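## Task

Press each drive blank that carries a blue sticker fully home so it latches at its stop, leaving blanks with other markings untouched. The rack is loose: it may tilt only a little, must finish at its original spot, and every pushed blank must remain latched without the robot holding it.

## Robot and tools

ROBOT. Two six-joint arms with parallel grippers, named left_arm and right_arm. The names do not refer to sides of any picture. In the scene frame the origin sits on the table top midway between the arms, +x points out over the table, +z points up, and left_arm is on the +y side. Base roots: left_arm at (+0.033, +0.283, 0) m with quat_wxyz (+1.000, 0, 0, +0.006); right_arm at (+0.047, -0.296, 0) m with quat_wxyz (+0.997, 0, 0, +0.079), so it is yawed slightly.

execute_actions. Its "actions" list holds zero or one item. An empty list moves nothing and just reports the state. A move item has "rows" (1 to 15 rows) and optional "steps" (1 to 15, default 15); each step is 1/30 s, one row is used per step, and the final row repeats if rows run out. A wait item has only "steps" (up to 300), counted from the previous result, and the time you spend replying is part of it. Optional "pictures": true or false. A refused call sends nothing.

ROW LAYOUT. Every row is one list of 14 numbers covering both arms, even if one arm is idle: left_arm waist, shoulder, elbow, wrist pitch, wrist yaw, wrist roll, opening, then right_arm in the same order. The six joint numbers are absolute joint angle targets in radians (the same values Joint positions prints), not offsets. Stated ranges per arm: waist -2.618 to 3.054, shoulder 0.000 to 3.142, elbow 0.000 to 3.142, wrist pitch -1.571 to 1.571, wrist yaw -1.571 to 1.571, wrist roll -2.094 to 2.094. A target more than 0.036 rad beyond a range end, and farther out than the joint's last reported angle, is refused. True ends may differ from the stated ones by up to 0.036 rad; targets beyond the true end are clipped there and may produce "joint sent to its limit" (possibly about an earlier, still-running action). No such line does not prove more travel exists. Opening is an absolute value from -1 (closed) to +1 (fully open).

MOTION LIMITS. Each step, the target fed to a joint stays within a fixed lead of its measured angle: 0.202 rad waist, 0.258 shoulder, 0.238 elbow, 0.573 wrist pitch, 0.522 wrist yaw and roll. If an arm's targets would move its gripper over 70 mm from where it is, all its targets are pulled back proportionally. So large moves need several calls. Friction can leave a joint up to about 0.031 rad short, and commands smaller than that may do nothing.

BETWEEN CALLS. The arms keep heading for the last row sent while you think or wait. They give up once every arm is nearly still (a slow or blocked push counts as still) or any step is HELD; to travel or press further, send a new action. Fingers already moving keep moving.

RESULTS. The state line gives, for each arm, end_effector_position (metres) and end_effector_quat_wxyz in the shared scene frame. That point lies between the finger pads, roughly 1 cm behind the fingertips; the fingers point along the gripper's +z and open along its y. Printed positions can be inaccurate, more so at long reach. Joint positions and Joint velocities list, per arm, the six joints (rad, rad/s) then the pad gap (m, m/s; 0.094 m is fully open). grip_measured expresses measured opening on the command scale; each gripper has its own fixed bias of up to about 1 mm. "joint command not followed" means a clearance check altered or blocked some targets while the rest of the row ran. HELD flags steps where your row, fully or partly, was not sent. MOTOR HOT appears from 75 °C; OVER-TEMPERATURE FAULT lines report a stop: at 90 °C that arm halts for 10 s (then that level is disabled for 5 min before re-arming), and at 100 °C the arm and gripper go limp and the arm drops. Sustained loads, including while you think, heat motors, and some heat carries into the next scene.

GRIPPING. Away from the extremes, fingers go to where grip_measured would equal your command. To hold something, command about 0.03 below grip_measured (less for a lighter hold). Pad force tops out near 50 to 62 N, less on some grippers and on parts under about 2 mm thick; first contact can spike higher. For pushing blanks a closed gripper can serve as a pusher.

CAMERAS. cam_head_left, cam_head_right, cam_high, cam_low, cam_left_wrist, cam_right_wrist, all 504x504, sent in that order. zoom_image takes "camera" and "region" [x0, y0, x1, y1] in pixels of that camera's latest image, origin top-left, at most 504 by 504, and returns a sharper close-up. Use it to read sticker colours.

OTHER TOOLS. read_manual returns only licence text and never moves anything. finished_scene takes "scene", the current scene number; it cannot be undone, grades the scene, and its result states whether the goal was met and gives the next task.

AVOID. Pushing blanks of the wrong colour; tipping the rack beyond a slight lean or sliding it from its spot (brace it with the other arm or push gently and straight); leaving a blank that stays in only because the gripper presses it (retract and check it stays latched); knocking anything off the table; arms striking or pressing each other; drops, slams and very hard shoves.

Each tool is called as a command line: name --argument value for each argument, lists and objects as JSON in quotes; but a table of rows of numbers goes row by row, as --pt "numbers of a row", without its own name.

## Session

execute_actions --actions '[]'

Scene clock: 0.00 s of 4500.00 s.
left_arm: end_effector_position=(+0.1170, +0.0300, +0.1028) grip_measured=+1.000 end_effector_quat_wxyz=(+0.089, +0.897, +0.060, +0.429) | right_arm: end_effector_position=(+0.2543, -0.5457, +0.3244) grip_measured=+1.000 end_effector_quat_wxyz=(+0.226, +0.874, +0.229, +0.364)
Joint positions: left_arm=[-1.796  1.545  0.918 -1.038 -0.904  1.179  0.094] | right_arm=[-1.362  1.338  1.602 -1.186 -0.654  1.652  0.094]
Joint velocities: left_arm=[-0.012  0.007  0.017 -0.051  0.037  0.037  0.   ] | right_arm=[ 0.002 -0.022 -0.002  0.037 -0.022  0.066  0.   ]

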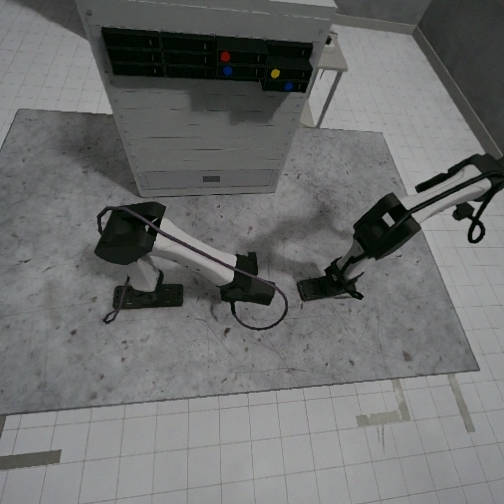

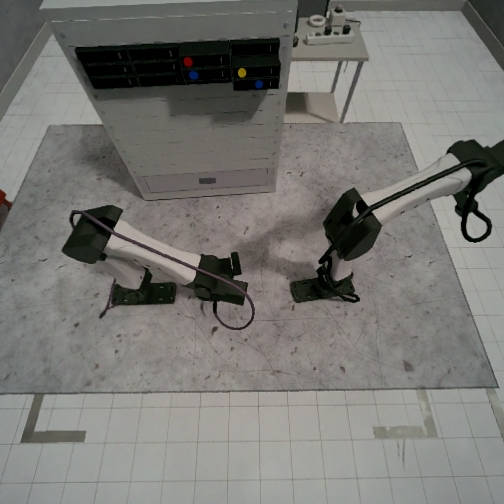

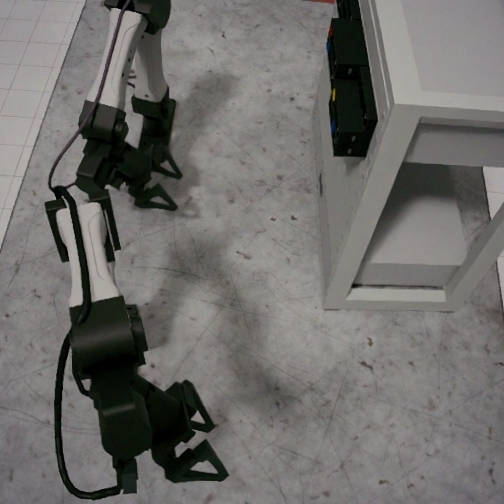

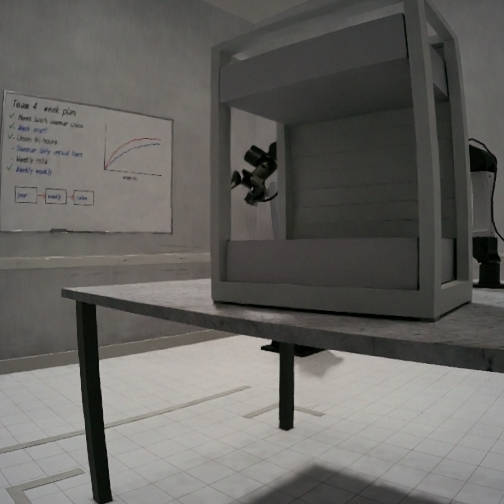

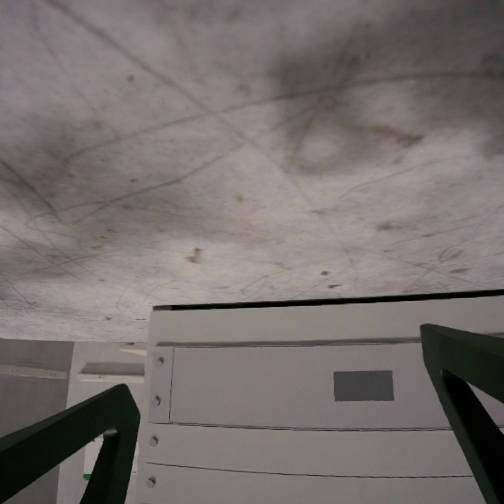

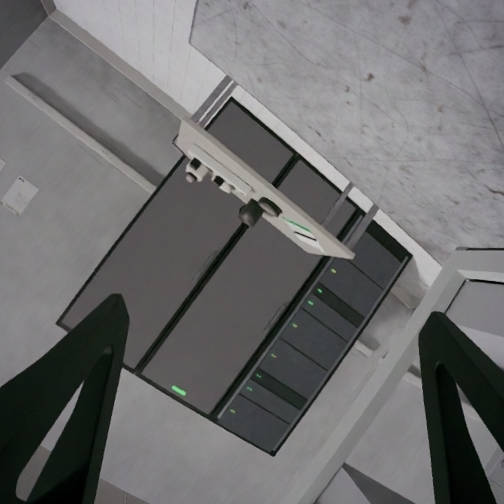

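zoom_image --camera "cam_head_left" --region '[90, 0, 340, 120]'

zoom_image --camera "cam_head_right" --region '[60, 0, 310, 120]'

zoom_image --camera "cam_high" --region '[290, 0, 504, 200]'

Region (90, 0, 340, 120) of cam_head_left's 504x504 image, scaled by 2.016, with more detail than that image has; it fills the top 242 rows of this view, and the rest is white.

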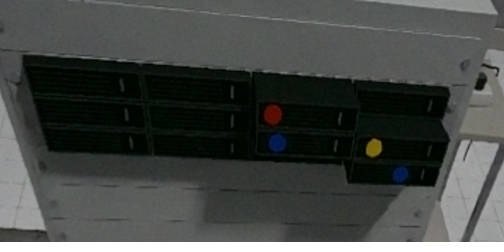

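Region (60, 0, 310, 120) of cam_head_right's 504x504 image, scaled by 2.016, with more detail than that image has; it fills the top 242 rows of this view, and the rest is white.

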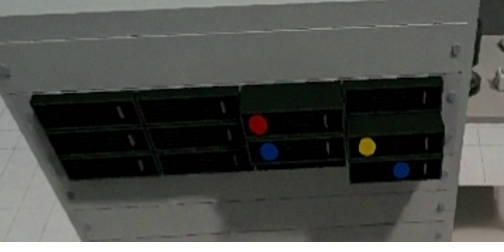

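Region (290, 0, 504, 200) of cam_high's 504x504 image, scaled by 2.355, with more detail than that image has; it fills the top 471 rows of this view, and the rest is white.

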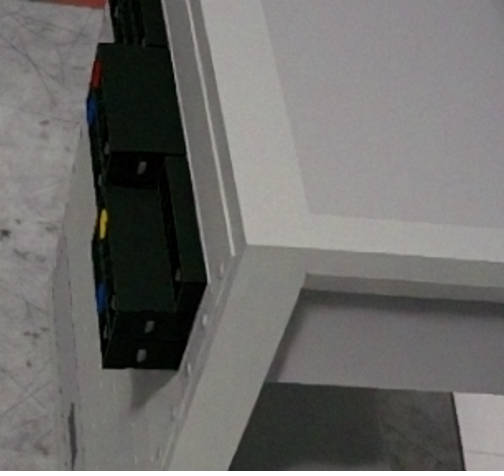

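execute_actions --actions '[{"rows":[[-1.4,1.0,1.0,-0.7,-0.4,0.5,-1,-0.5,0.9,1.2,-0.7,-0.2,0.8,-1],[-0.55,0.603,1.033,-0.43,0,0,-1,0.43,0.603,1.033,-0.43,0,0,-1]],"steps":15}]' --pictures false

execute_actions --actions '[{"steps":60}]'

Scene clock: 47.30 s of 4500.00 s.
left_arm: end_effector_position=(+0.1901, +0.0383, +0.3616) grip_measured=-0.996 end_effector_quat_wxyz=(+0.592, +0.452, +0.637, -0.197) | right_arm: end_effector_position=(+0.2824, -0.3242, +0.4263) grip_measured=-0.988 end_effector_quat_wxyz=(+0.710, +0.128, +0.691, +0.054)
Joint positions: left_arm=[-1.1    0.766  1.019 -0.478 -0.145  0.263  0.   ] | right_arm=[-0.303  0.585  1.052 -0.454 -0.039  0.259  0.001]
Joint velocities: left_arm=[ 1.678 -1.751  0.002  0.33   0.593 -1.355 -0.   ] | right_arm=[ 2.166  0.027  0.042 -0.066  0.139 -1.81  -0.001]
Steps of this call (steps 1 to 90: nothing new was sent; then 43.80 s passed at rest; steps 91 to 105: all 15 steps of this action). Readings (joint positions):
91: left_arm=[-1.772 1.522 0.920 -1.008 -0.834 1.114] | right_arm=[-1.333 1.304 1.554 -1.109 -0.584 1.578]
92: left_arm=[-1.725 1.482 0.925 -0.953 -0.761 1.049] | right_arm=[-1.269 1.242 1.463 -0.989 -0.478 1.477]
94: left_arm=[-1.638 1.389 0.957 -0.837 -0.645 0.934] | right_arm=[-1.117 1.092 1.288 -0.789 -0.307 1.278]
98: left_arm=[-1.457 1.180 1.001 -0.647 -0.395 0.681] | right_arm=[-0.820 0.770 1.062 -0.605 -0.140 0.894]
105: the state above

Scene clock: 49.30 s of 4500.00 s.
left_arm: end_effector_position=(+0.2383, +0.1595, +0.4322) grip_measured=-0.996 end_effector_quat_wxyz=(+0.697, +0.187, +0.666, -0.190) | right_arm: end_effector_position=(+0.2445, -0.1651, +0.4296) grip_measured=-0.988 end_effector_quat_wxyz=(+0.685, -0.200, +0.668, +0.210)
Joint positions: left_arm=[-0.561  0.587  1.043 -0.412 -0.007  0.008  0.   ] | right_arm=[ 0.421  0.585  1.052 -0.44  -0.01   0.006  0.001]
Joint velocities: left_arm=[ 0.007 -0.022  0.002 -0.022  0.037 -0.11  -0.001] | right_arm=[-0.007  0.007 -0.007 -0.022 -0.022  0.022 -0.001]
Steps of this call (steps 1 to 30: the robot went on to your last target; steps 31 to 60: nothing new was sent). Readings (joint positions):
1: left_arm=[-1.033 0.707 1.020 -0.466 -0.118 0.215] | right_arm=[-0.229 0.585 1.052 -0.453 -0.033 0.208]
2: left_arm=[-0.959 0.656 1.024 -0.454 -0.097 0.173] | right_arm=[-0.155 0.585 1.052 -0.451 -0.028 0.167]
4: left_arm=[-0.811 0.596 1.038 -0.428 -0.067 0.112] | right_arm=[-0.007 0.585 1.052 -0.447 -0.021 0.109]
8: left_arm=[-0.582 0.586 1.043 -0.411 -0.039 0.050] | right_arm=[0.290 0.585 1.052 -0.444 -0.011 0.048]
60: the state above
All arms were judged still, so your last target was given up. Only a new action makes them travel on or press farther. Fingers that are still opening or closing keep moving.

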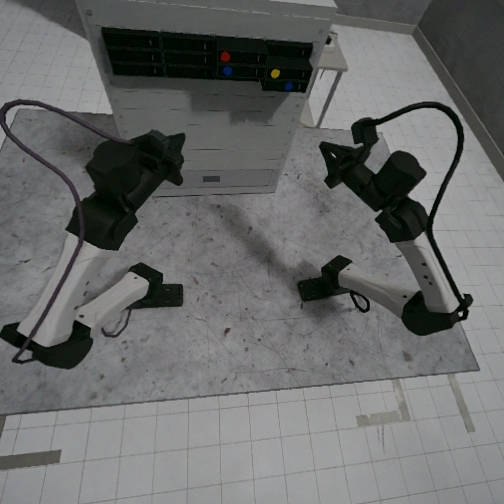

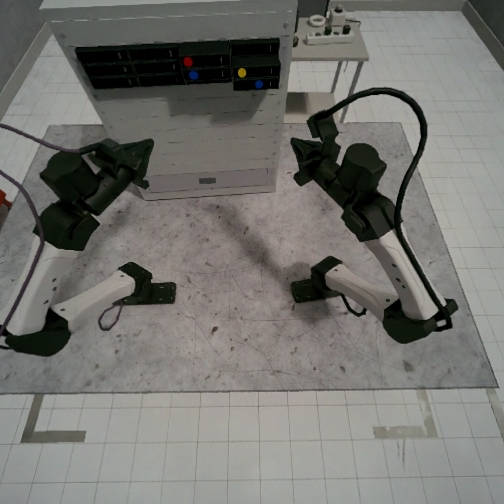

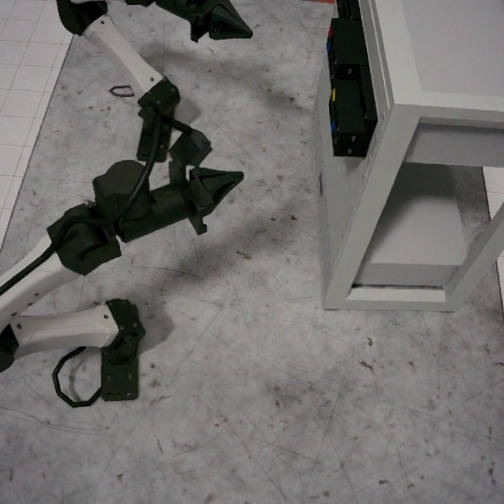

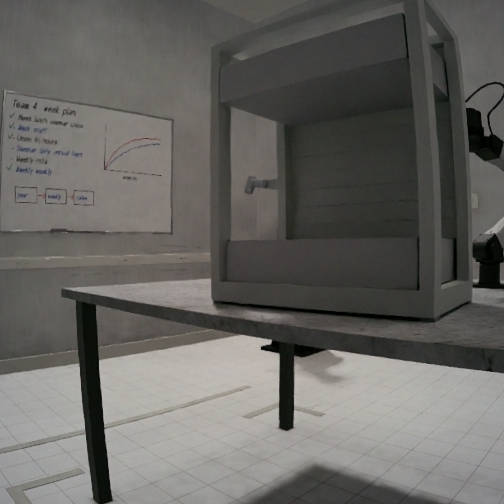

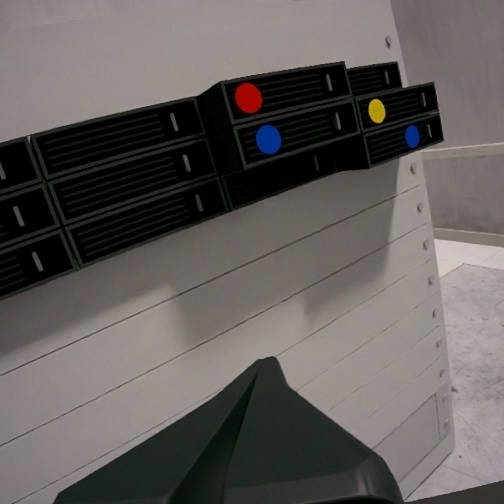

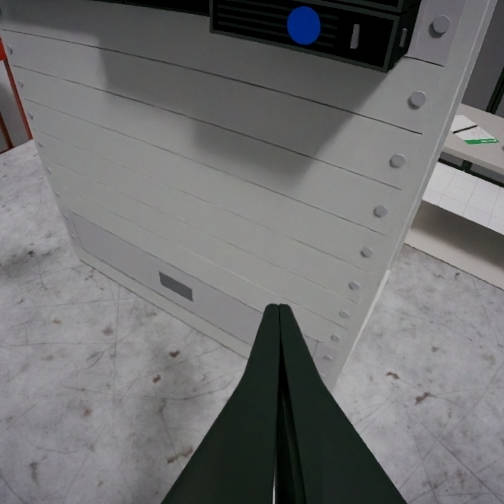

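execute_actions --actions '[{"rows":[[-0.8,0.8,1.2,-0.4,-0.3,0,-1,0.1,0.603,1.033,-0.43,0,0,-1],[-0.95,1.0,1.4,-0.35,-0.5,0,-1,-0.1,0.603,1.033,-0.43,0,0,-1],[-1.1,1.2,1.55,-0.3,-0.7,0,-1,-0.1,0.603,1.033,-0.43,0,0,-1],[-1.1,1.2,1.55,-0.3,-0.7,0,-1,-0.1,0.603,1.033,-0.43,0,0,-1],[-1.1,1.2,1.55,-0.3,-0.7,0,-1,-0.1,0.603,1.033,-0.43,0,0,-1],[-1.1,1.2,1.55,-0.3,-0.7,0,-1,-0.1,0.603,1.033,-0.43,0,0,-1],[-1.1,1.2,1.55,-0.3,-0.7,0,-1,-0.1,0.603,1.033,-0.43,0,0,-1],[-1.1,1.2,1.55,-0.3,-0.7,0,-1,-0.1,0.603,1.033,-0.43,0,0,-1],[-1.216,1.49,1.76,-0.27,-1.0,0,-1,-0.1,0.603,1.033,-0.43,0,0,-1],[-1.216,1.49,1.76,-0.27,-1.0,0,-1,-0.1,0.603,1.033,-0.43,0,0,-1],[-1.216,1.49,1.76,-0.27,-1.0,0,-1,-0.1,0.603,1.033,-0.43,0,0,-1],[-1.216,1.49,1.76,-0.27,-1.204,0,-1,-0.1,0.603,1.033,-0.43,0,0,-1]],"steps":15}]' --pictures false

execute_actions --actions '[{"steps":30}]'

Scene clock: 89.97 s of 4500.00 s.
left_arm: end_effector_position=(+0.3113, -0.0297, +0.4904) grip_measured=-0.997 end_effector_quat_wxyz=(+0.700, +0.079, +0.707, -0.061) | right_arm: end_effector_position=(+0.2836, -0.2807, +0.4296) grip_measured=-0.988 end_effector_quat_wxyz=(+0.716, -0.022, +0.697, +0.025)
Joint positions: left_arm=[-1.21   1.504  1.747 -0.266 -0.999  0.007  0.   ] | right_arm=[-0.091  0.585  1.052 -0.44  -0.     0.004  0.001]
Joint velocities: left_arm=[ 0.002  0.652  0.017 -0.359 -1.179  0.066  0.   ] | right_arm=[ 0.002  0.002 -0.002 -0.081 -0.022 -0.022  0.   ]
Steps of this call (steps 1 to 90: nothing new was sent; then 37.17 s passed at rest; steps 91 to 105: all 15 steps of this action). Readings (joint positions):
91: left_arm=[-0.597 0.610 1.068 -0.431 -0.057 0.007] | right_arm=[0.388 0.585 1.052 -0.440 -0.021 0.004]
92: left_arm=[-0.673 0.669 1.135 -0.441 -0.135 0.007] | right_arm=[0.314 0.585 1.052 -0.440 -0.020 0.004]
94: left_arm=[-0.817 0.834 1.305 -0.396 -0.322 0.007] | right_arm=[0.166 0.585 1.052 -0.440 -0.014 0.004]
98: left_arm=[-1.054 1.117 1.543 -0.282 -0.537 0.007] | right_arm=[-0.071 0.585 1.052 -0.440 -0.001 0.004]
105: the state above

Scene clock: 90.97 s of 4500.00 s.
left_arm: end_effector_position=(+0.3137, +0.0066, +0.4932) grip_measured=-0.997 end_effector_quat_wxyz=(+0.705, +0.008, +0.709, +0.008) | right_arm: end_effector_position=(+0.2836, -0.2807, +0.4296) grip_measured=-0.988 end_effector_quat_wxyz=(+0.716, -0.022, +0.697, +0.025)
Joint positions: left_arm=[-1.21   1.497  1.747 -0.267 -1.197  0.007  0.   ] | right_arm=[-0.091  0.585  1.052 -0.44  -0.     0.004  0.001]
Joint velocities: left_arm=[-0.002 -0.022  0.007 -0.007  0.007 -0.022  0.   ] | right_arm=[ 0.002  0.017  0.017  0.037  0.051 -0.007 -0.001]
Steps of this call (steps 1 to 30: the robot went on to your last target). Readings (joint positions):
1: left_arm=[-1.210 1.521 1.747 -0.275 -1.036 0.007] | right_arm=[-0.091 0.585 1.052 -0.440 -0.000 0.004]
2: left_arm=[-1.210 1.527 1.747 -0.281 -1.065 0.007] | right_arm=[-0.091 0.585 1.052 -0.440 -0.000 0.004]
4: left_arm=[-1.210 1.523 1.747 -0.281 -1.111 0.007] | right_arm=[-0.091 0.585 1.052 -0.440 -0.000 0.004]
8: left_arm=[-1.210 1.502 1.747 -0.272 -1.164 0.007] | right_arm=[-0.091 0.585 1.052 -0.440 -0.000 0.004]
30: the state above
All arms were judged still, so your last target was given up. Only a new action makes them travel on or press farther. Fingers that are still opening or closing keep moving.

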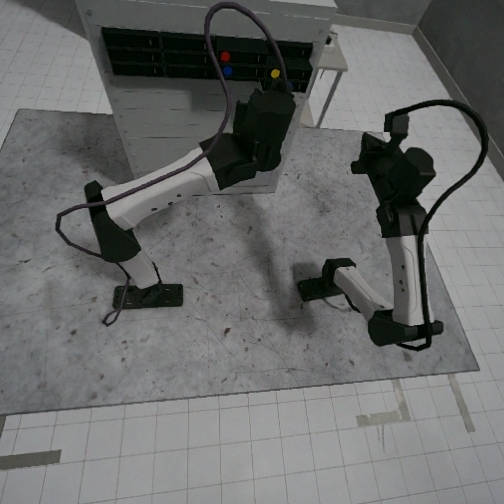

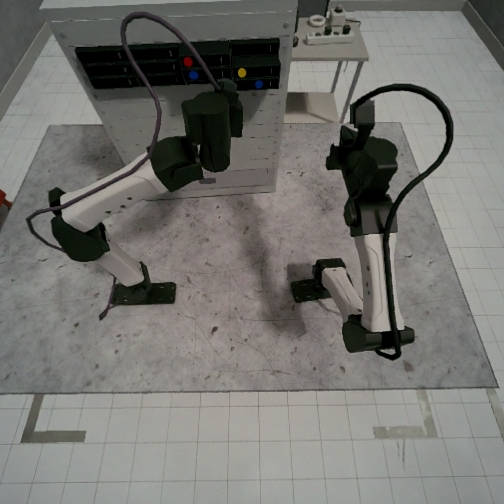

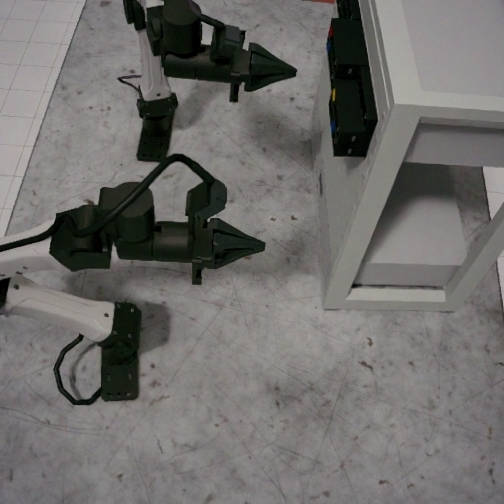

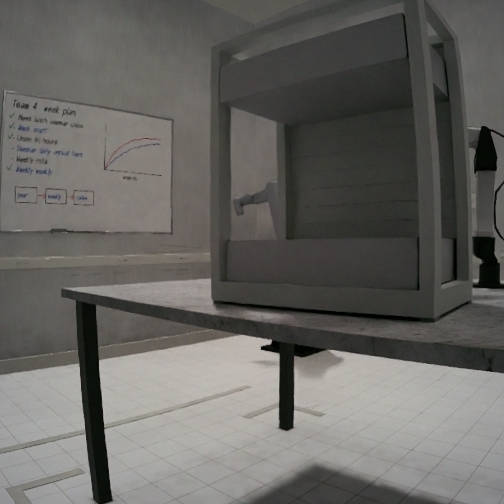

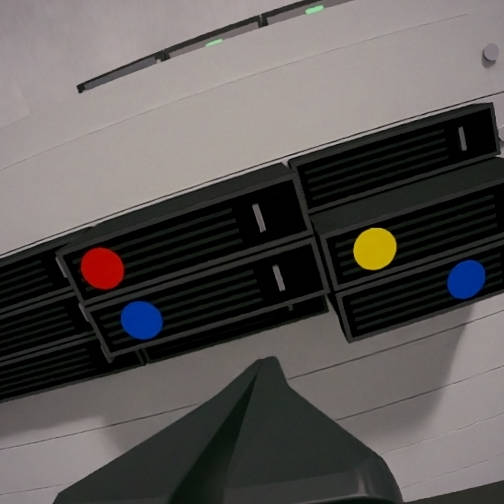

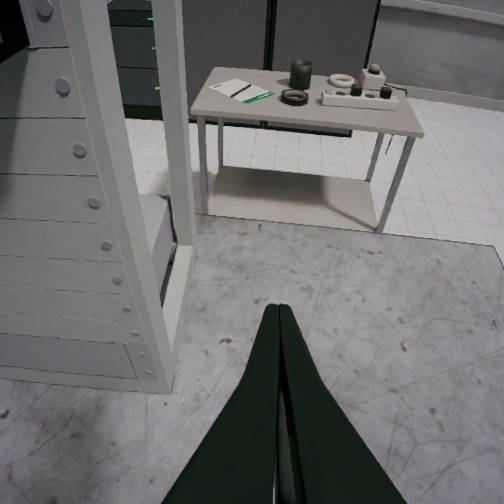

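execute_actions --actions '[{"rows":[[-1.15,1.495,1.78,-0.28,-1.14,0,-1,-0.1,0.603,1.033,-0.43,0,0,-1],[-1.081,1.495,1.80,-0.293,-1.069,0,-1,-0.1,0.603,1.033,-0.43,0,0,-1]],"steps":15}]'

Scene clock: 106.03 s of 4500.00 s.
left_arm: end_effector_position=(+0.3457, +0.0294, +0.5069) grip_measured=-0.997 end_effector_quat_wxyz=(+0.709, -0.007, +0.705, +0.002) | right_arm: end_effector_position=(+0.2836, -0.2807, +0.4296) grip_measured=-0.988 end_effector_quat_wxyz=(+0.716, -0.022, +0.697, +0.025)
Joint positions: left_arm=[-1.082  1.497  1.789 -0.277 -1.081  0.007  0.   ] | right_arm=[-0.091  0.585  1.052 -0.44  -0.     0.004  0.001]
Joint velocities: left_arm=[-0.002 -0.017 -0.017 -0.081 -0.022  0.022  0.   ] | right_arm=[ 0.002  0.007  0.017 -0.022 -0.007 -0.022 -0.001]
Steps of this call (steps 1 to 90: nothing new was sent; then 11.57 s passed at rest; steps 91 to 105: all 15 steps of this action). Readings (joint positions):
91: left_arm=[-1.204 1.497 1.750 -0.269 -1.188 0.007] | right_arm=[-0.091 0.585 1.052 -0.440 -0.000 0.004]
92: left_arm=[-1.183 1.497 1.757 -0.273 -1.165 0.007] | right_arm=[-0.091 0.585 1.052 -0.440 -0.000 0.004]
94: left_arm=[-1.119 1.497 1.773 -0.277 -1.132 0.007] | right_arm=[-0.091 0.585 1.052 -0.440 -0.000 0.004]
98: left_arm=[-1.082 1.497 1.789 -0.277 -1.104 0.007] | right_arm=[-0.091 0.585 1.052 -0.440 -0.000 0.004]
105: the state above

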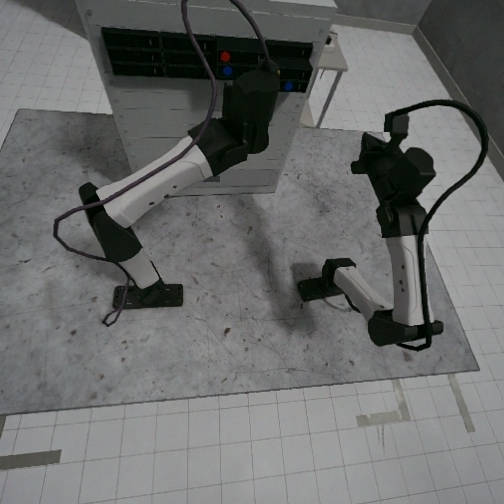

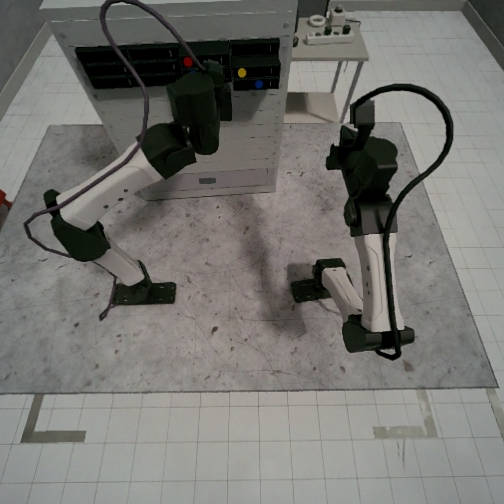

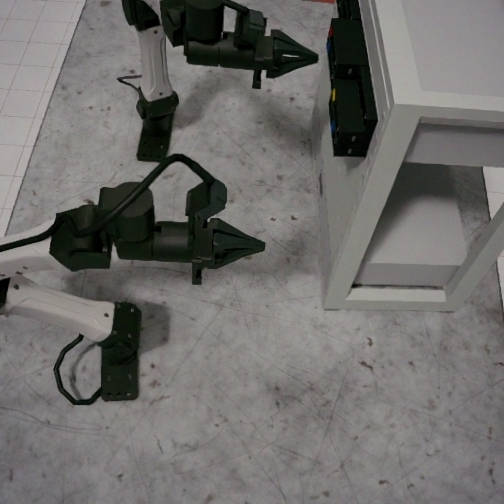

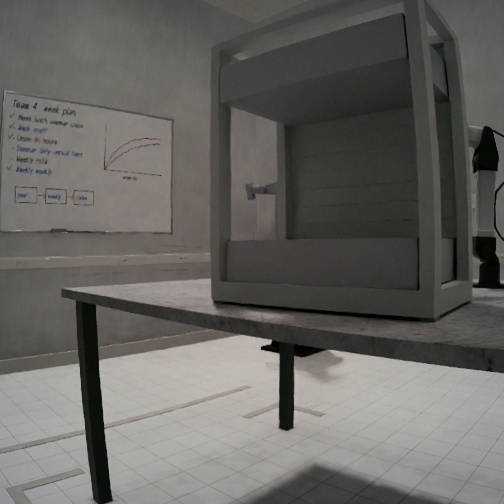

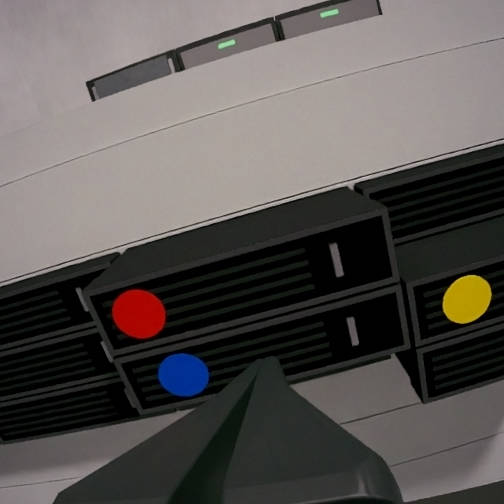

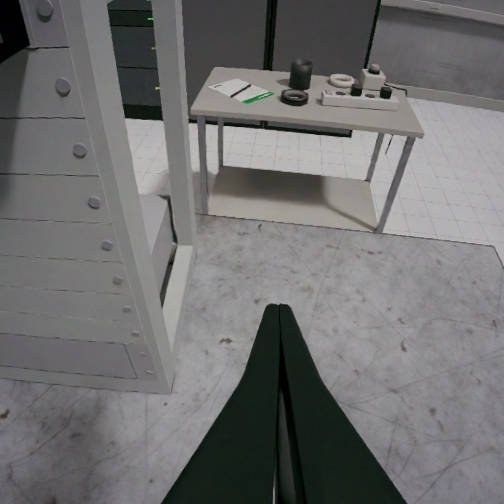

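execute_actions --actions '[{"rows":[[-1.04,1.535,1.825,-0.29,-1.03,0,-1,-0.1,0.603,1.033,-0.43,0,0,-1],[-1.04,1.535,1.825,-0.29,-1.03,0,-1,-0.1,0.603,1.033,-0.43,0,0,-1],[-1.04,1.535,1.825,-0.29,-1.03,0,-1,-0.1,0.603,1.033,-0.43,0,0,-1],[-1.04,1.535,1.825,-0.29,-1.03,0,-1,-0.1,0.603,1.033,-0.43,0,0,-1],[-0.995,1.565,1.853,-0.29,-0.975,0,-1,-0.1,0.603,1.033,-0.43,0,0,-1]],"steps":15}]'

Scene clock: 120.30 s of 4500.00 s.
left_arm: end_effector_position=(+0.3668, +0.0313, +0.5136) grip_measured=-0.997 end_effector_quat_wxyz=(+0.713, -0.005, +0.702, -0.008) | right_arm: end_effector_position=(+0.2836, -0.2807, +0.4296) grip_measured=-0.988 end_effector_quat_wxyz=(+0.716, -0.022, +0.697, +0.025)
Joint positions: left_arm=[-1.012  1.531  1.839 -0.28  -0.994  0.006  0.   ] | right_arm=[-0.091  0.585  1.052 -0.44  -0.     0.004  0.001]
Joint velocities: left_arm=[ 0.002  0.007 -0.017  0.022  0.007  0.051 -0.   ] | right_arm=[-0.022 -0.002  0.017  0.051 -0.066 -0.022  0.001]
Steps of this call (steps 1 to 15: the robot went on to your last target; steps 16 to 90: nothing new was sent; then 10.77 s passed at rest; steps 91 to 105: all 15 steps of this action). Readings (joint positions):
91: left_arm=[-1.078 1.499 1.793 -0.279 -1.070 0.006] | right_arm=[-0.091 0.585 1.052 -0.440 -0.000 0.004]
92: left_arm=[-1.070 1.503 1.800 -0.279 -1.062 0.006] | right_arm=[-0.091 0.585 1.052 -0.440 -0.000 0.004]
94: left_arm=[-1.054 1.508 1.808 -0.279 -1.054 0.006] | right_arm=[-0.091 0.585 1.052 -0.440 -0.000 0.004]
98: left_arm=[-1.012 1.531 1.837 -0.280 -1.015 0.006] | right_arm=[-0.091 0.585 1.052 -0.440 -0.000 0.004]
105: the state above

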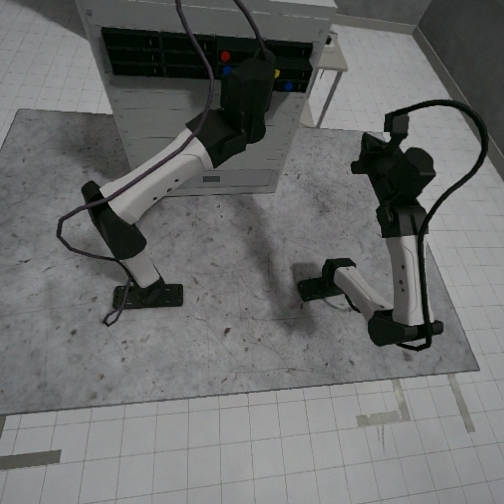

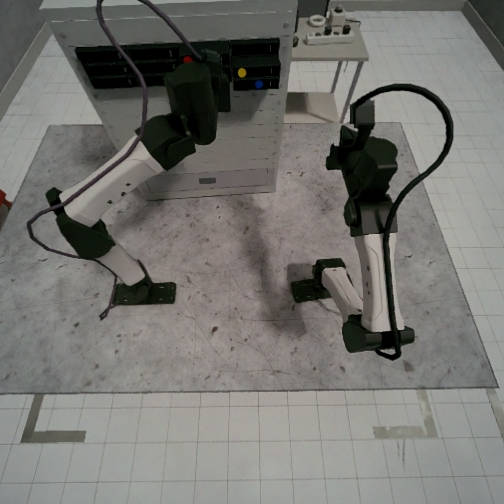

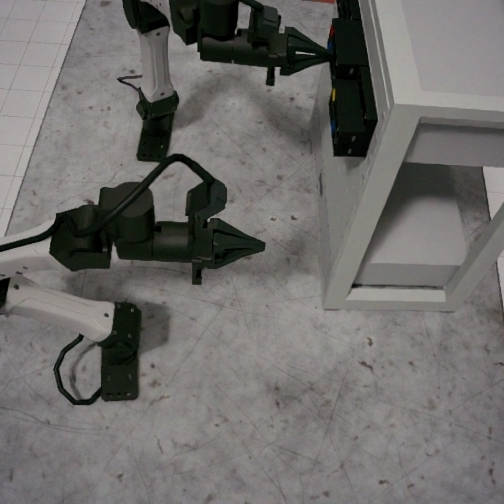

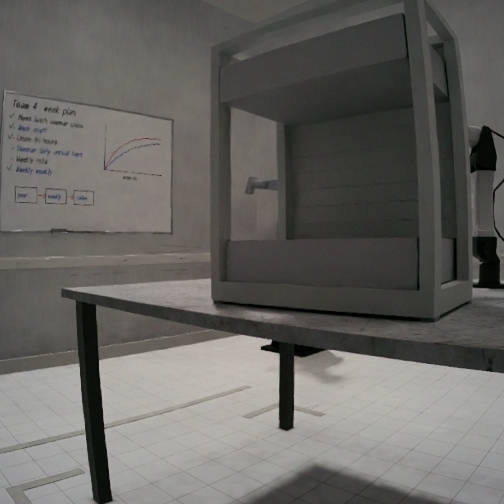

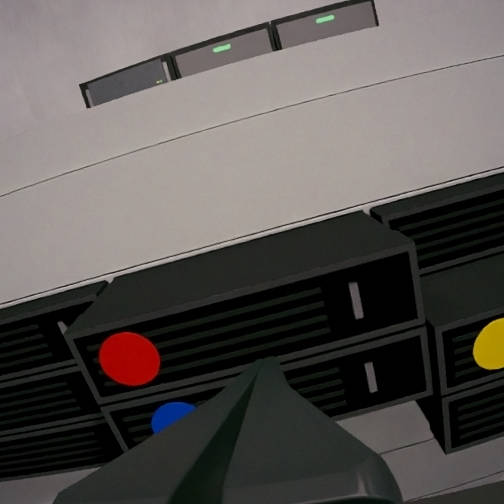

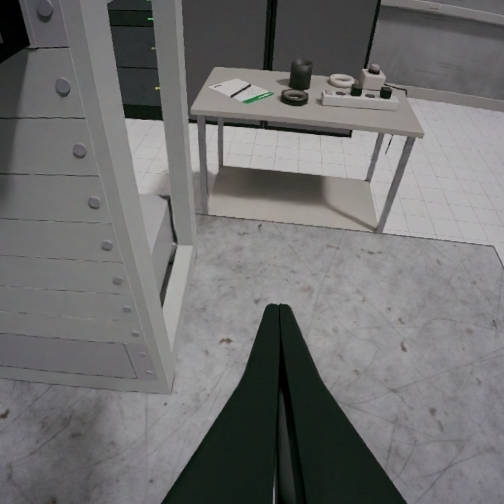

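execute_actions --actions '[{"rows":[[-1.075,1.50,1.83,-0.28,-1.05,0,-1,-0.1,0.603,1.033,-0.43,0,0,-1],[-1.075,1.50,1.81,-0.27,-1.05,0,-1,-0.1,0.603,1.033,-0.43,0,0,-1],[-1.075,1.49,1.79,-0.26,-1.05,0,-1,-0.1,0.603,1.033,-0.43,0,0,-1],[-1.075,1.48,1.76,-0.24,-1.05,0,-1,-0.1,0.603,1.033,-0.43,0,0,-1],[-1.075,1.48,1.73,-0.22,-1.05,0,-1,-0.1,0.603,1.033,-0.43,0,0,-1],[-1.075,1.48,1.71,-0.20,-1.05,0,-1,-0.1,0.603,1.033,-0.43,0,0,-1]],"steps":15}]'

Scene clock: 129.83 s of 4500.00 s.
left_arm: end_effector_position=(+0.3502, +0.0241, +0.5002) grip_measured=-0.997 end_effector_quat_wxyz=(+0.714, -0.004, +0.700, -0.015) | right_arm: end_effector_position=(+0.2836, -0.2807, +0.4296) grip_measured=-0.988 end_effector_quat_wxyz=(+0.716, -0.022, +0.697, +0.025)
Joint positions: left_arm=[-1.069  1.486  1.731 -0.208 -1.041  0.006  0.   ] | right_arm=[-0.091  0.585  1.052 -0.44  -0.     0.004  0.001]
Joint velocities: left_arm=[-0.017 -0.002 -0.007 -0.007  0.037 -0.022  0.   ] | right_arm=[ 0.007  0.012 -0.027 -0.022 -0.11  -0.022  0.   ]
Steps of this call (steps 1 to 15: the robot went on to your last target; steps 16 to 90: nothing new was sent; then 6.03 s passed at rest; steps 91 to 105: all 15 steps of this action). Readings (joint positions):
91: left_arm=[-1.019 1.529 1.839 -0.280 -1.001 0.006] | right_arm=[-0.091 0.585 1.052 -0.440 -0.000 0.004]
92: left_arm=[-1.032 1.527 1.838 -0.279 -1.011 0.006] | right_arm=[-0.091 0.585 1.052 -0.440 -0.000 0.004]
94: left_arm=[-1.059 1.514 1.818 -0.265 -1.020 0.006] | right_arm=[-0.091 0.585 1.052 -0.440 -0.000 0.004]
98: left_arm=[-1.069 1.486 1.748 -0.227 -1.035 0.006] | right_arm=[-0.091 0.585 1.052 -0.440 -0.000 0.004]
105: the state above

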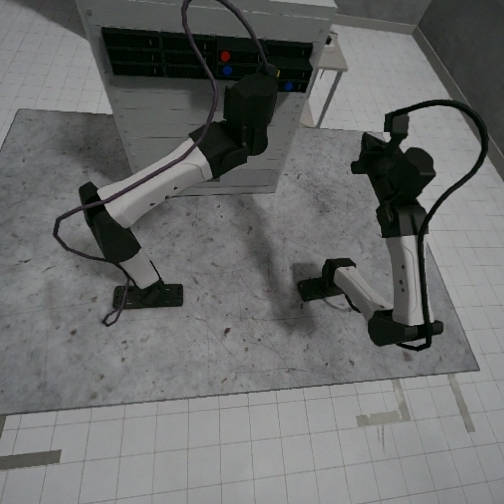

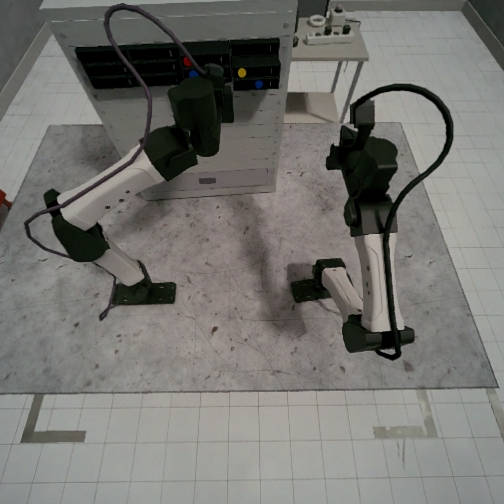

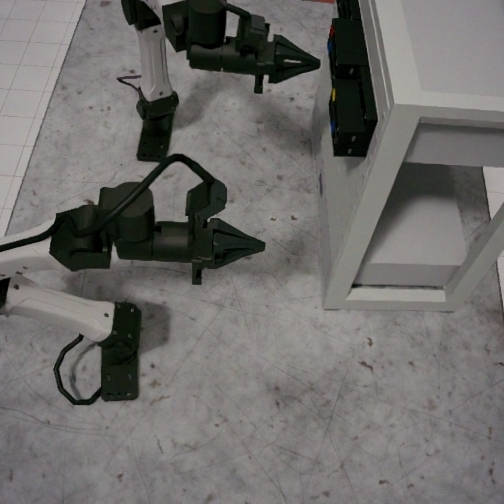

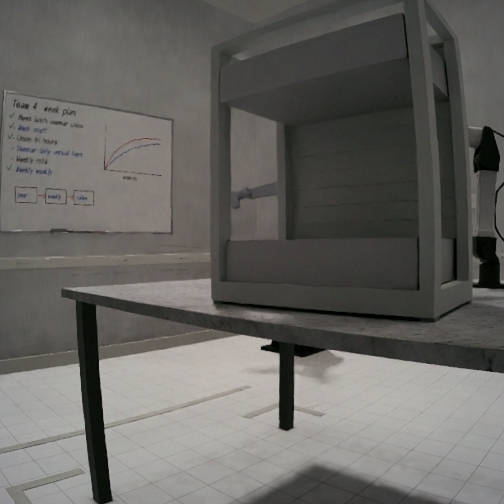

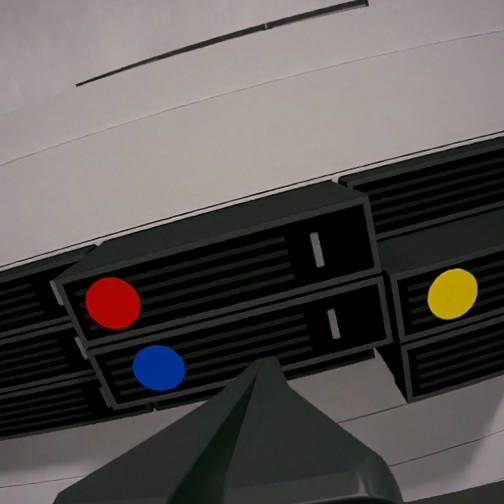

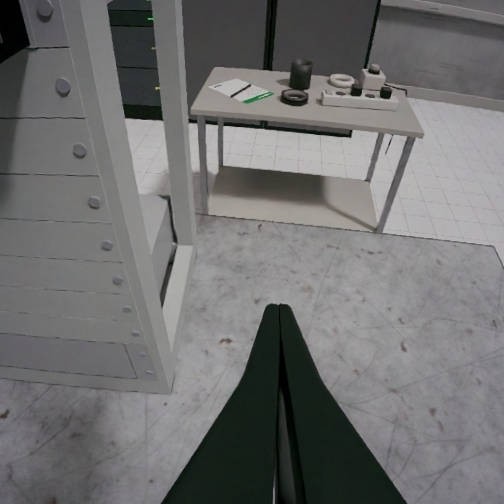

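execute_actions --actions '[{"rows":[[-1.075,1.53,1.73,-0.18,-1.04,0,-1,-0.1,0.603,1.033,-0.43,0,0,-1],[-1.075,1.53,1.73,-0.18,-1.04,0,-1,-0.1,0.603,1.033,-0.43,0,0,-1],[-1.075,1.535,1.73,-0.18,-1.04,0,-1,-0.1,0.603,1.033,-0.43,0,0,-1],[-1.075,1.535,1.73,-0.18,-1.04,0,-1,-0.1,0.603,1.033,-0.43,0,0,-1],[-1.04,1.535,1.73,-0.18,-1.02,0,-1,-0.1,0.603,1.033,-0.43,0,0,-1],[-1.03,1.535,1.73,-0.18,-1.0,0,-1,-0.1,0.603,1.033,-0.43,0,0,-1],[-1.015,1.535,1.73,-0.18,-0.99,0,-1,-0.1,0.603,1.033,-0.43,0,0,-1]],"steps":15}]'

Scene clock: 142.90 s of 4500.00 s.
left_arm: end_effector_position=(+0.3674, +0.0222, +0.4939) grip_measured=-0.997 end_effector_quat_wxyz=(+0.714, -0.005, +0.700, -0.012) | right_arm: end_effector_position=(+0.2836, -0.2807, +0.4296) grip_measured=-0.988 end_effector_quat_wxyz=(+0.716, -0.022, +0.697, +0.025)
Joint positions: left_arm=[-1.025  1.516  1.731 -0.18  -1.002  0.006  0.   ] | right_arm=[-0.091  0.585  1.052 -0.44  -0.     0.004  0.001]
Joint velocities: left_arm=[ 0.012  0.002 -0.002  0.022 -0.051 -0.007 -0.001] | right_arm=[ 0.002  0.007  0.007  0.022  0.022  0.066 -0.   ]
Steps of this call (steps 1 to 15: the robot went on to your last target; steps 16 to 90: nothing new was sent; then 9.57 s passed at rest; steps 91 to 105: all 15 steps of this action). Readings (joint positions):
91: left_arm=[-1.069 1.487 1.731 -0.197 -1.043 0.006] | right_arm=[-0.091 0.585 1.052 -0.440 -0.000 0.004]
92: left_arm=[-1.069 1.490 1.731 -0.191 -1.043 0.006] | right_arm=[-0.091 0.585 1.052 -0.440 -0.000 0.004]
94: left_arm=[-1.069 1.498 1.731 -0.185 -1.043 0.006] | right_arm=[-0.091 0.585 1.052 -0.440 -0.000 0.004]
98: left_arm=[-1.041 1.513 1.731 -0.183 -1.019 0.006] | right_arm=[-0.091 0.585 1.052 -0.440 -0.000 0.004]
105: the state above

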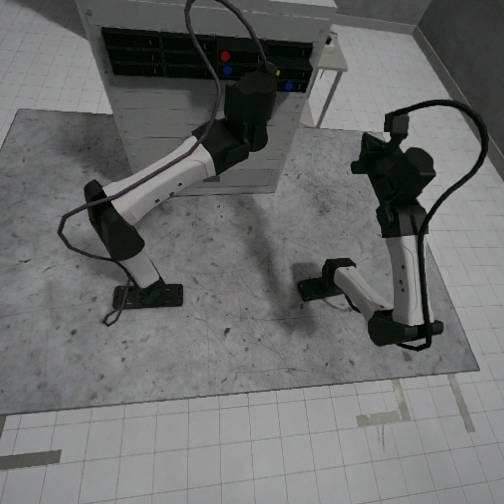

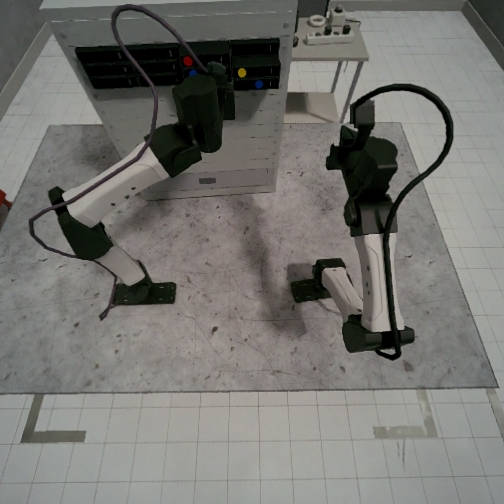

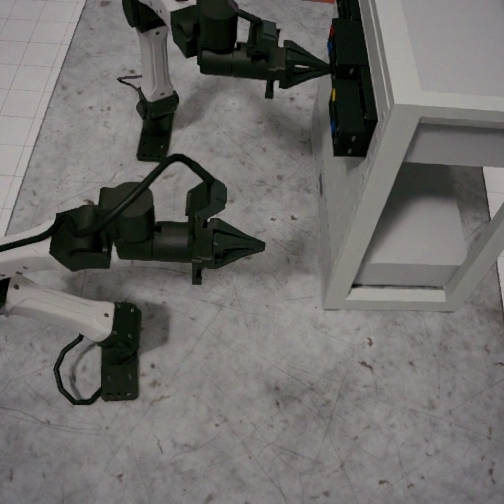

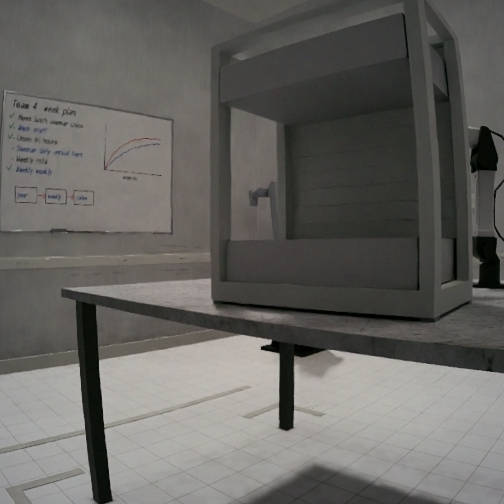

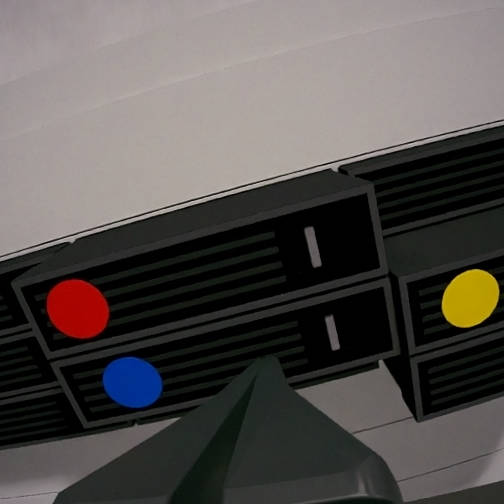

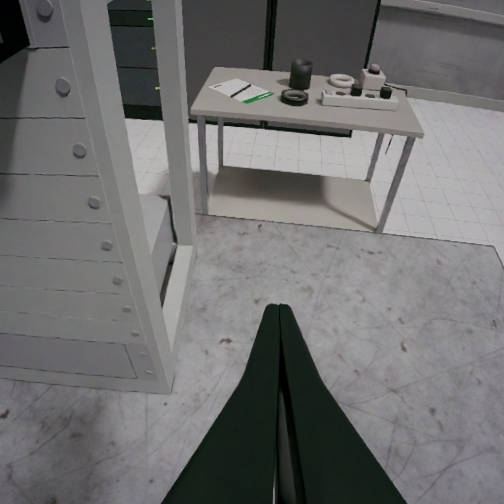

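execute_actions --actions '[{"rows":[[-1.08,1.48,1.73,-0.18,-1.05,0,-1,-0.1,0.603,1.033,-0.43,0,0,-1],[-1.13,1.46,1.73,-0.18,-1.09,0,-1,-0.1,0.603,1.033,-0.43,0,0,-1],[-1.13,1.46,1.73,-0.18,-1.09,-0.2,-1,-0.1,0.603,1.033,-0.43,0,0,-1],[-1.13,1.46,1.73,-0.18,-1.09,-0.4,-1,-0.1,0.603,1.033,-0.43,0,0,-1],[-1.13,1.45,1.68,-0.11,-1.09,-0.6,-1,-0.1,0.603,1.033,-0.43,0,0,-1],[-1.13,1.44,1.63,-0.04,-1.09,-0.8,-1,-0.1,0.603,1.033,-0.43,0,0,-1],[-1.13,1.43,1.58,0.03,-1.09,-1.0,-1,-0.1,0.603,1.033,-0.43,0,0,-1],[-1.13,1.42,1.53,0.10,-1.09,-1.2,-1,-0.1,0.603,1.033,-0.43,0,0,-1],[-1.12,1.41,1.48,0.17,-1.09,-1.31,-1,-0.1,0.603,1.033,-0.43,0,0,-1],[-1.11,1.39,1.43,0.24,-1.08,-1.31,-1,-0.1,0.603,1.033,-0.43,0,0,-1],[-1.09,1.38,1.39,0.29,-1.07,-1.31,-1,-0.1,0.603,1.033,-0.43,0,0,-1]],"steps":15}]'

Scene clock: 178.43 s of 4500.00 s.
left_arm: end_effector_position=(+0.3388, +0.0258, +0.4694) grip_measured=-0.997 end_effector_quat_wxyz=(+0.597, -0.394, +0.543, -0.440) | right_arm: end_effector_position=(+0.2836, -0.2807, +0.4296) grip_measured=-0.988 end_effector_quat_wxyz=(+0.716, -0.022, +0.697, +0.025)
Joint positions: left_arm=[-1.1    1.391  1.407  0.192 -1.07  -1.079  0.   ] | right_arm=[-0.091  0.585  1.052 -0.44  -0.     0.004  0.001]
Joint velocities: left_arm=[ 0.042 -0.012 -0.178  0.418  0.022 -1.473 -0.   ] | right_arm=[-0.007  0.007  0.002  0.037 -0.051 -0.007 -0.   ]
Steps of this call (steps 1 to 15: the robot went on to your last target; steps 16 to 90: nothing new was sent; then 32.03 s passed at rest; steps 91 to 105: all 15 steps of this action). Readings (joint positions):
91: left_arm=[-1.030 1.514 1.731 -0.179 -1.005 0.006] | right_arm=[-0.091 0.585 1.052 -0.440 -0.000 0.004]
92: left_arm=[-1.047 1.511 1.731 -0.180 -1.021 0.006] | right_arm=[-0.091 0.585 1.052 -0.440 -0.000 0.004]
94: left_arm=[-1.099 1.498 1.731 -0.181 -1.042 -0.087] | right_arm=[-0.091 0.585 1.052 -0.440 -0.000 0.004]
98: left_arm=[-1.128 1.439 1.638 -0.061 -1.063 -0.473] | right_arm=[-0.091 0.585 1.052 -0.440 -0.000 0.004]
105: the state above

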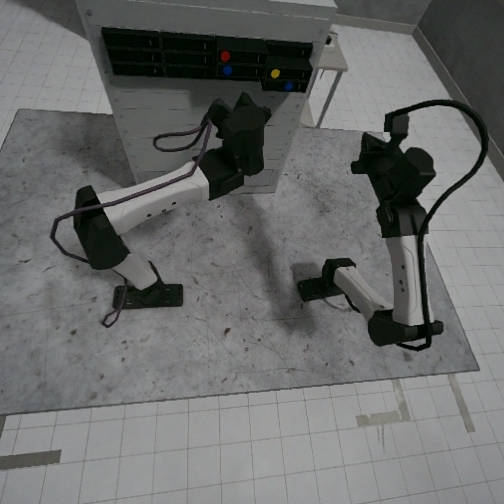

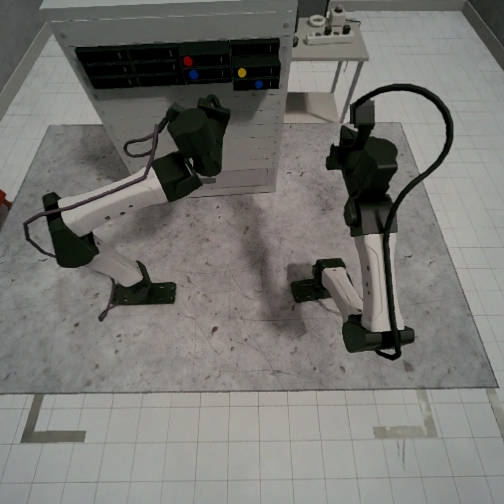

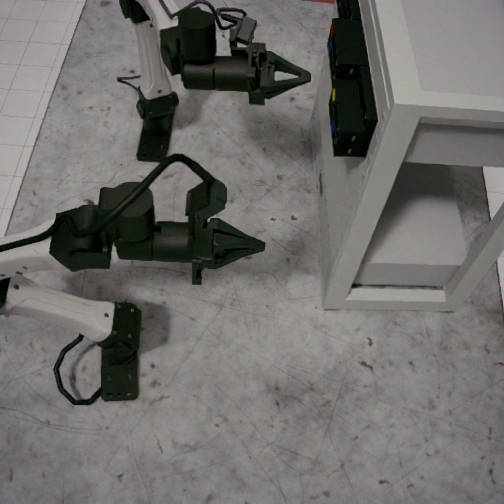

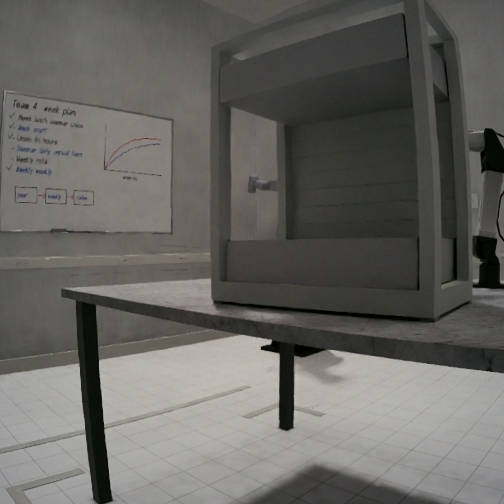

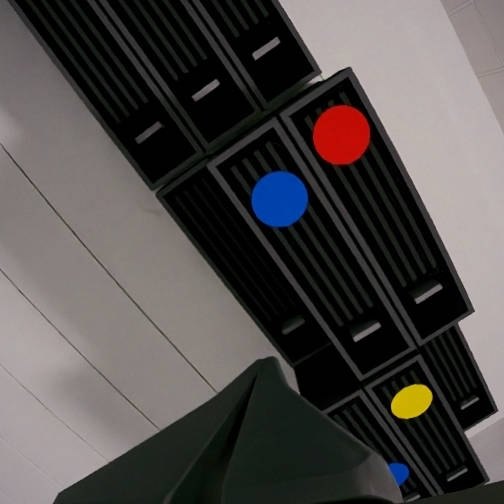

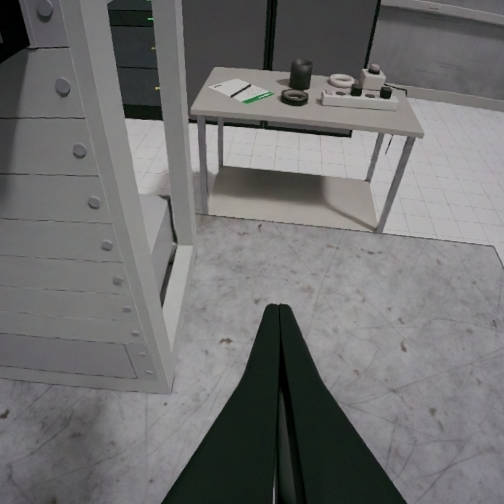

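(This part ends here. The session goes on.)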